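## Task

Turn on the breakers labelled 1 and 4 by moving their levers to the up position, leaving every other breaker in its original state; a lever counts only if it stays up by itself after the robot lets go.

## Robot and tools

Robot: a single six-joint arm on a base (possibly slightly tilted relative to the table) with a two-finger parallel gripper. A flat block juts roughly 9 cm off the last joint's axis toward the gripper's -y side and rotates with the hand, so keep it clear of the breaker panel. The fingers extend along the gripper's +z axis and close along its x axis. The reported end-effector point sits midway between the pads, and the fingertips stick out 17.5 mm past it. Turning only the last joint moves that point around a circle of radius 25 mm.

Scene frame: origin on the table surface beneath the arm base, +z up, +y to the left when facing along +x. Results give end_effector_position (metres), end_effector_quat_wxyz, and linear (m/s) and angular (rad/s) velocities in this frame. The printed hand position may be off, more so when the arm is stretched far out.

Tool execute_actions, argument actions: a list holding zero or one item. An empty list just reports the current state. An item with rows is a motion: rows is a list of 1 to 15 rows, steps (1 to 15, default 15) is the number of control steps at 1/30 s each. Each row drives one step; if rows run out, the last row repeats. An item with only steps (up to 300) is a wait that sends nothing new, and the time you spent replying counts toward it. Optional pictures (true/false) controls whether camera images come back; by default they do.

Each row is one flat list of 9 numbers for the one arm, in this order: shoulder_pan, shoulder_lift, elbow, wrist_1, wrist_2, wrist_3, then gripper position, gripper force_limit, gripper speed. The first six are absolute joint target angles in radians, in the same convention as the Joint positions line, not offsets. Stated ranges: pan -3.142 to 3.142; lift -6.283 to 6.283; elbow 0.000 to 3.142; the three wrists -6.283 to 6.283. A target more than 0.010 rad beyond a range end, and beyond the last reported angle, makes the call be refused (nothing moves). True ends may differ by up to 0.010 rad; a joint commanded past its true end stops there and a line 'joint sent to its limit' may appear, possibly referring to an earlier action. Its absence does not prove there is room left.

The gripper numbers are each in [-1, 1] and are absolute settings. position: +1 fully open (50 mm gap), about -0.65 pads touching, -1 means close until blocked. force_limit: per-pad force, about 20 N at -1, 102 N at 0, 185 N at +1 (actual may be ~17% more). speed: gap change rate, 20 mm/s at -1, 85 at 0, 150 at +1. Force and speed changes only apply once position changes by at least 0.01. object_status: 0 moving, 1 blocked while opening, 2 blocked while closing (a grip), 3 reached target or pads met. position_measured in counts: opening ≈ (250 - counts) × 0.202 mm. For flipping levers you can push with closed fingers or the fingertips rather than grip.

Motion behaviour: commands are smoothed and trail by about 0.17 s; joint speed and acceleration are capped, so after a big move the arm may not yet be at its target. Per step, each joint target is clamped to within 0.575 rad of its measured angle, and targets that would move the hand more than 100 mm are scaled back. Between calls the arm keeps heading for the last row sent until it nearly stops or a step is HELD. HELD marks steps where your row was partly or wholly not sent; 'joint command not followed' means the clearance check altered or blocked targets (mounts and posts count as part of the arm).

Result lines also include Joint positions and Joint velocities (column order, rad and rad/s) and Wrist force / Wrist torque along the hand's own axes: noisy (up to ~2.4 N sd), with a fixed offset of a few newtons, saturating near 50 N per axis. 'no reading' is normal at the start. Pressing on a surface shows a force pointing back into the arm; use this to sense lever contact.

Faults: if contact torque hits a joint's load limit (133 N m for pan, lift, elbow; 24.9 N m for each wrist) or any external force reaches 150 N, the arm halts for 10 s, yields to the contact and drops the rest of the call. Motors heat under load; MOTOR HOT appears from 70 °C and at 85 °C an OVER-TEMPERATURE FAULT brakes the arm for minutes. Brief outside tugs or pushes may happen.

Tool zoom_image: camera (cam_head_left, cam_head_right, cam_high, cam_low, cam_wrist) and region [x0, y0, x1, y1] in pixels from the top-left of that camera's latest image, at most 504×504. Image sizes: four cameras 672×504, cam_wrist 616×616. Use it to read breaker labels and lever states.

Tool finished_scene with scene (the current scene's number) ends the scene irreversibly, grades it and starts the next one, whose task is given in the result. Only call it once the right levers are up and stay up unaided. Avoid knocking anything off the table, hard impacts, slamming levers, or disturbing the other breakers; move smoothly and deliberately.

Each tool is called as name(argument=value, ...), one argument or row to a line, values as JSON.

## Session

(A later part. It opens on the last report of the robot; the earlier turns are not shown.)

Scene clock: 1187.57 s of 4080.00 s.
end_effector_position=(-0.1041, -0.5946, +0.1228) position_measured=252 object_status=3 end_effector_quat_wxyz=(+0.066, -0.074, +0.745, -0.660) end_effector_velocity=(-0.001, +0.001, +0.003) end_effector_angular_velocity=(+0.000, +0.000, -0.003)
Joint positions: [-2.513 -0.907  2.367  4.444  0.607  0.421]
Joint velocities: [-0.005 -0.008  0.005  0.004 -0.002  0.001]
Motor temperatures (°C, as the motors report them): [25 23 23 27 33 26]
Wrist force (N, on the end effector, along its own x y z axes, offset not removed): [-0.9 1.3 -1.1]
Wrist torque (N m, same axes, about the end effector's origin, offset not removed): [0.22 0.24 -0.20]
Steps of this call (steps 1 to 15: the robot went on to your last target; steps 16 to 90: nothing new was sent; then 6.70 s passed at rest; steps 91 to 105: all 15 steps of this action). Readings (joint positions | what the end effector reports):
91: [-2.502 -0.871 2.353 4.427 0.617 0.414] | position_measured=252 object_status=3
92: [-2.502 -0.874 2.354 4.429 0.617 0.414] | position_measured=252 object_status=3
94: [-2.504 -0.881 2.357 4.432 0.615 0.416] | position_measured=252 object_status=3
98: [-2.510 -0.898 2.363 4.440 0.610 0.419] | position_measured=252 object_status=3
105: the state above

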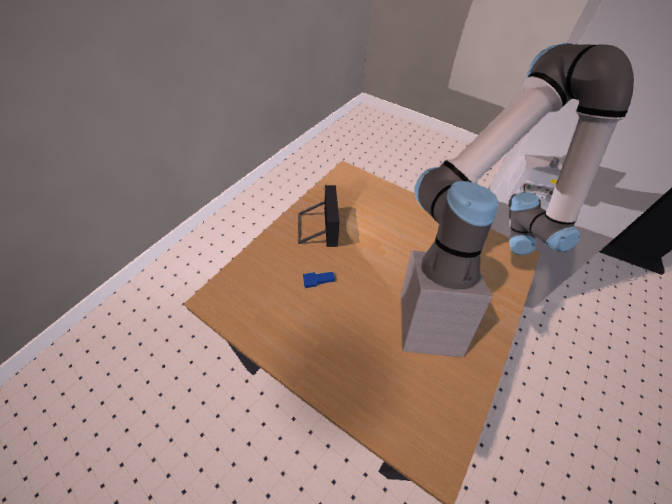

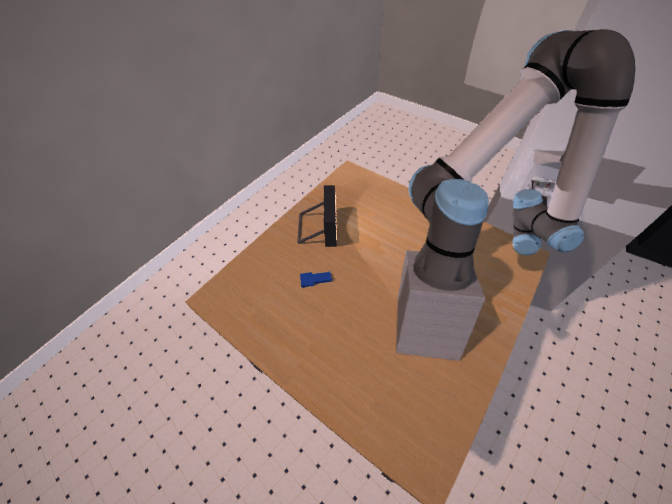

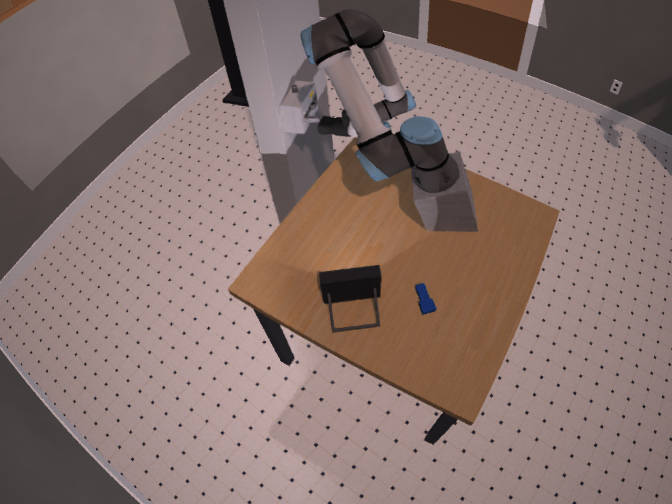

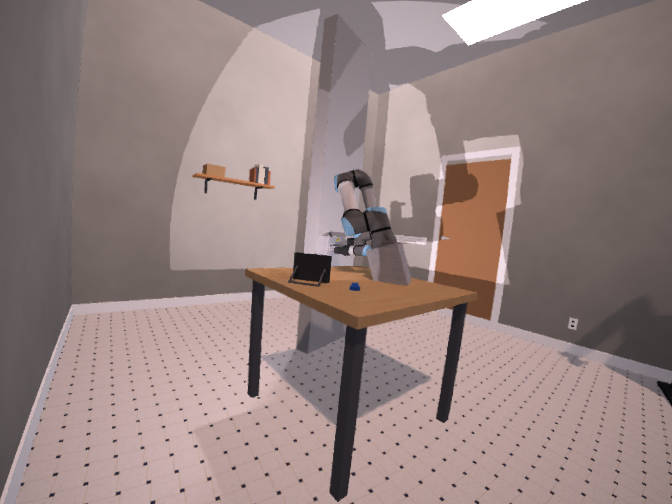

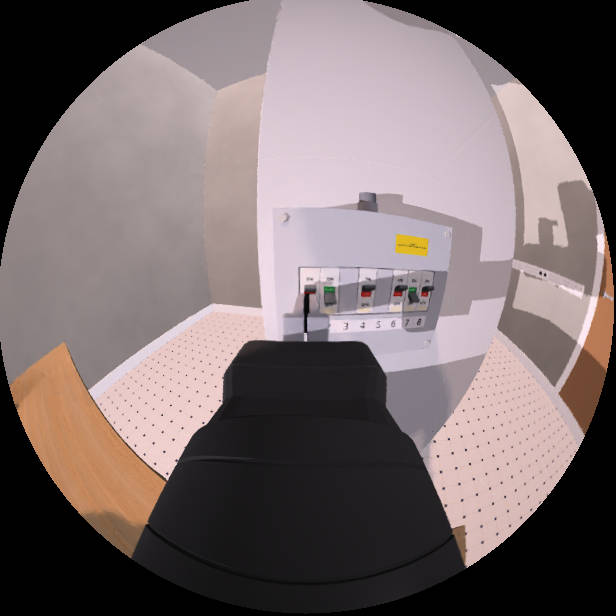

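Lever 1 has snapped up (red showing). Retracting to check the whole panel.

execute_actions(
  actions=[
    {"rows": [[-2.511,-0.902,2.3646,4.4417,0.6087,0.42,-1,-0.5,0],[-2.511,-0.902,2.3646,4.4417,0.6087,0.42,-1,-0.5,0],[-2.511,-0.902,2.3646,4.4417,0.6087,0.42,-1,-0.5,0],[-2.535,-0.895,2.3875,4.398,0.587,0.437,-1,-0.5,0],[-2.535,-0.895,2.3875,4.398,0.587,0.437,-1,-0.5,0],[-2.535,-0.895,2.3875,4.398,0.587,0.437,-1,-0.5,0],[-2.559,-0.889,2.41,4.355,0.565,0.4535,-1,-0.5,0],[-2.559,-0.889,2.41,4.355,0.565,0.4535,-1,-0.5,0],[-2.559,-0.889,2.41,4.355,0.565,0.4535,-1,-0.5,0],[-2.60,-0.877,2.445,4.28,0.528,0.485,-1,-0.5,0]], "steps": 15},
  ],
  pictures=false,
)

execute_actions(
  actions=[
    {"steps": 10},
  ],
)

zoom_image(
  camera="cam_wrist",
  region=[270, 220, 450, 350],
)

Scene clock: 1199.23 s of 4080.00 s.
end_effector_position=(-0.1110, -0.5656, +0.1251) position_measured=252 object_status=3 end_effector_quat_wxyz=(+0.066, -0.074, +0.745, -0.660) end_effector_velocity=(-0.009, +0.041, +0.010) end_effector_angular_velocity=(-0.010, +0.017, +0.003)
Joint positions: [-2.589 -0.88   2.435  4.302  0.538  0.477]
Joint velocities: [-0.121  0.034  0.106 -0.235 -0.108  0.09 ]
Motor temperatures (°C, as the motors report them): [25 23 23 27 33 26]
Wrist force (N, on the end effector, along its own x y z axes, offset not removed): [-1.8 -1.3 -2.0]
Wrist torque (N m, same axes, about the end effector's origin, offset not removed): [-0.29 0.36 -0.33]
Steps of this call (steps 1 to 15: the robot went on to your last target; steps 16 to 90: nothing new was sent; then 8.17 s passed at rest; steps 91 to 105: all 15 steps of this action). Readings (joint positions | what the end effector reports):
91: [-2.513 -0.908 2.367 4.445 0.607 0.421] | position_measured=252 object_status=3
92: [-2.513 -0.907 2.367 4.444 0.607 0.421] | position_measured=252 object_status=3
94: [-2.512 -0.905 2.366 4.443 0.607 0.421] | position_measured=252 object_status=3
98: [-2.532 -0.897 2.385 4.406 0.590 0.435] | position_measured=252 object_status=3
105: the state above

Scene clock: 1199.57 s of 4080.00 s.
end_effector_position=(-0.1118, -0.5620, +0.1260) position_measured=252 object_status=3 end_effector_quat_wxyz=(+0.065, -0.074, +0.745, -0.660) end_effector_velocity=(-0.001, +0.001, +0.000) end_effector_angular_velocity=(-0.000, +0.001, -0.001)
Joint positions: [-2.6   -0.877  2.445  4.281  0.528  0.485]
Joint velocities: [-0.003  0.001  0.002 -0.004 -0.002  0.001]
Motor temperatures (°C, as the motors report them): [25 23 23 27 33 26]
Wrist force (N, on the end effector, along its own x y z axes, offset not removed): [-0.2 0.8 -1.0]
Wrist torque (N m, same axes, about the end effector's origin, offset not removed): [0.09 0.04 -0.24]
Steps of this call (steps 1 to 10: the robot went on to your last target). Readings (joint positions | what the end effector reports):
1: [-2.592 -0.879 2.438 4.295 0.535 0.479] | position_measured=252 object_status=3
2: [-2.595 -0.879 2.440 4.290 0.533 0.481] | position_measured=252 object_status=3
4: [-2.597 -0.878 2.443 4.285 0.530 0.483] | position_measured=252 object_status=3
8: [-2.599 -0.877 2.444 4.281 0.529 0.485] | position_measured=252 object_status=3
10: the state above

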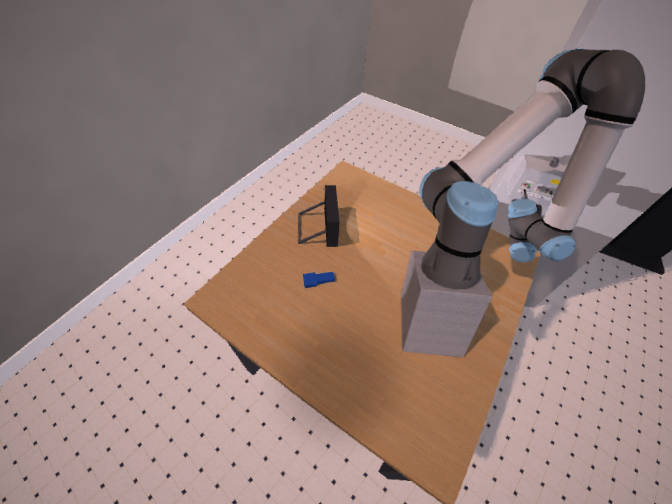

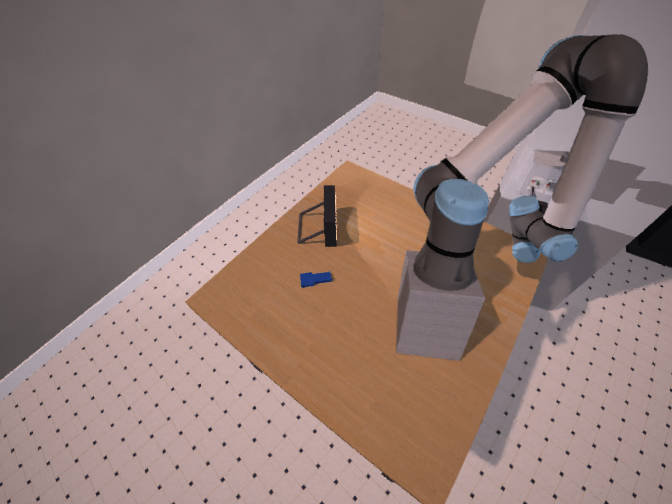

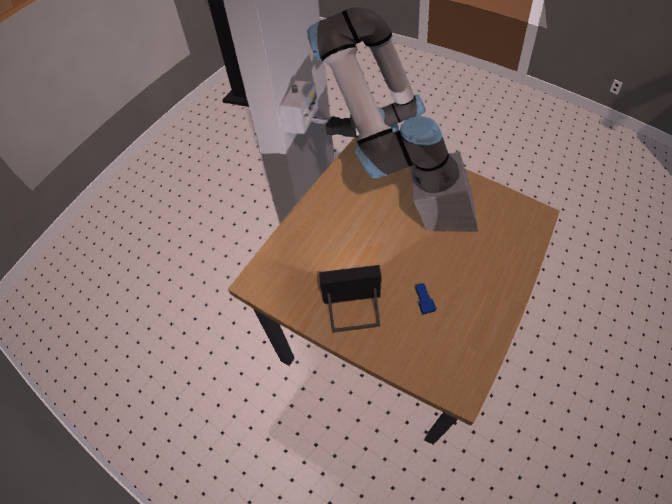

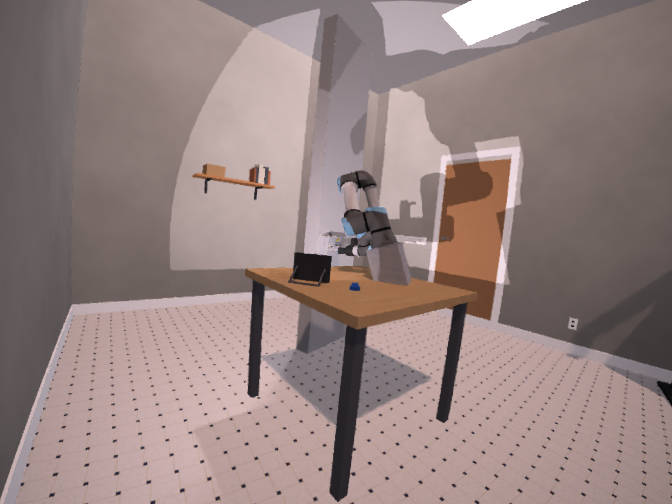

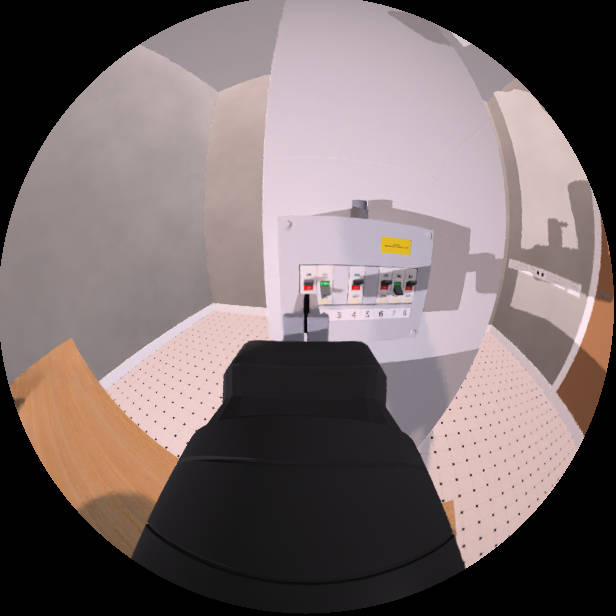

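Region (270, 220, 450, 350) of cam_wrist's 616x616 image, scaled by 2.800, with more detail than that image has.

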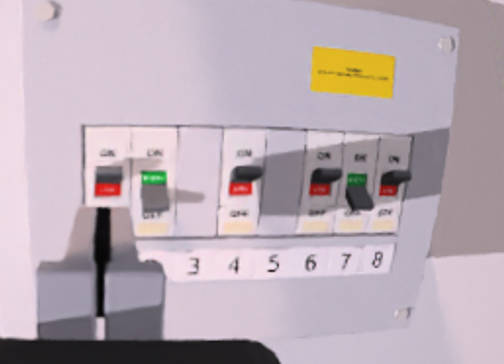

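Levers 1 and 4 are on, and the rest are unchanged.

finished_scene(
  scene=1,
)

The scene is finished: the task was done.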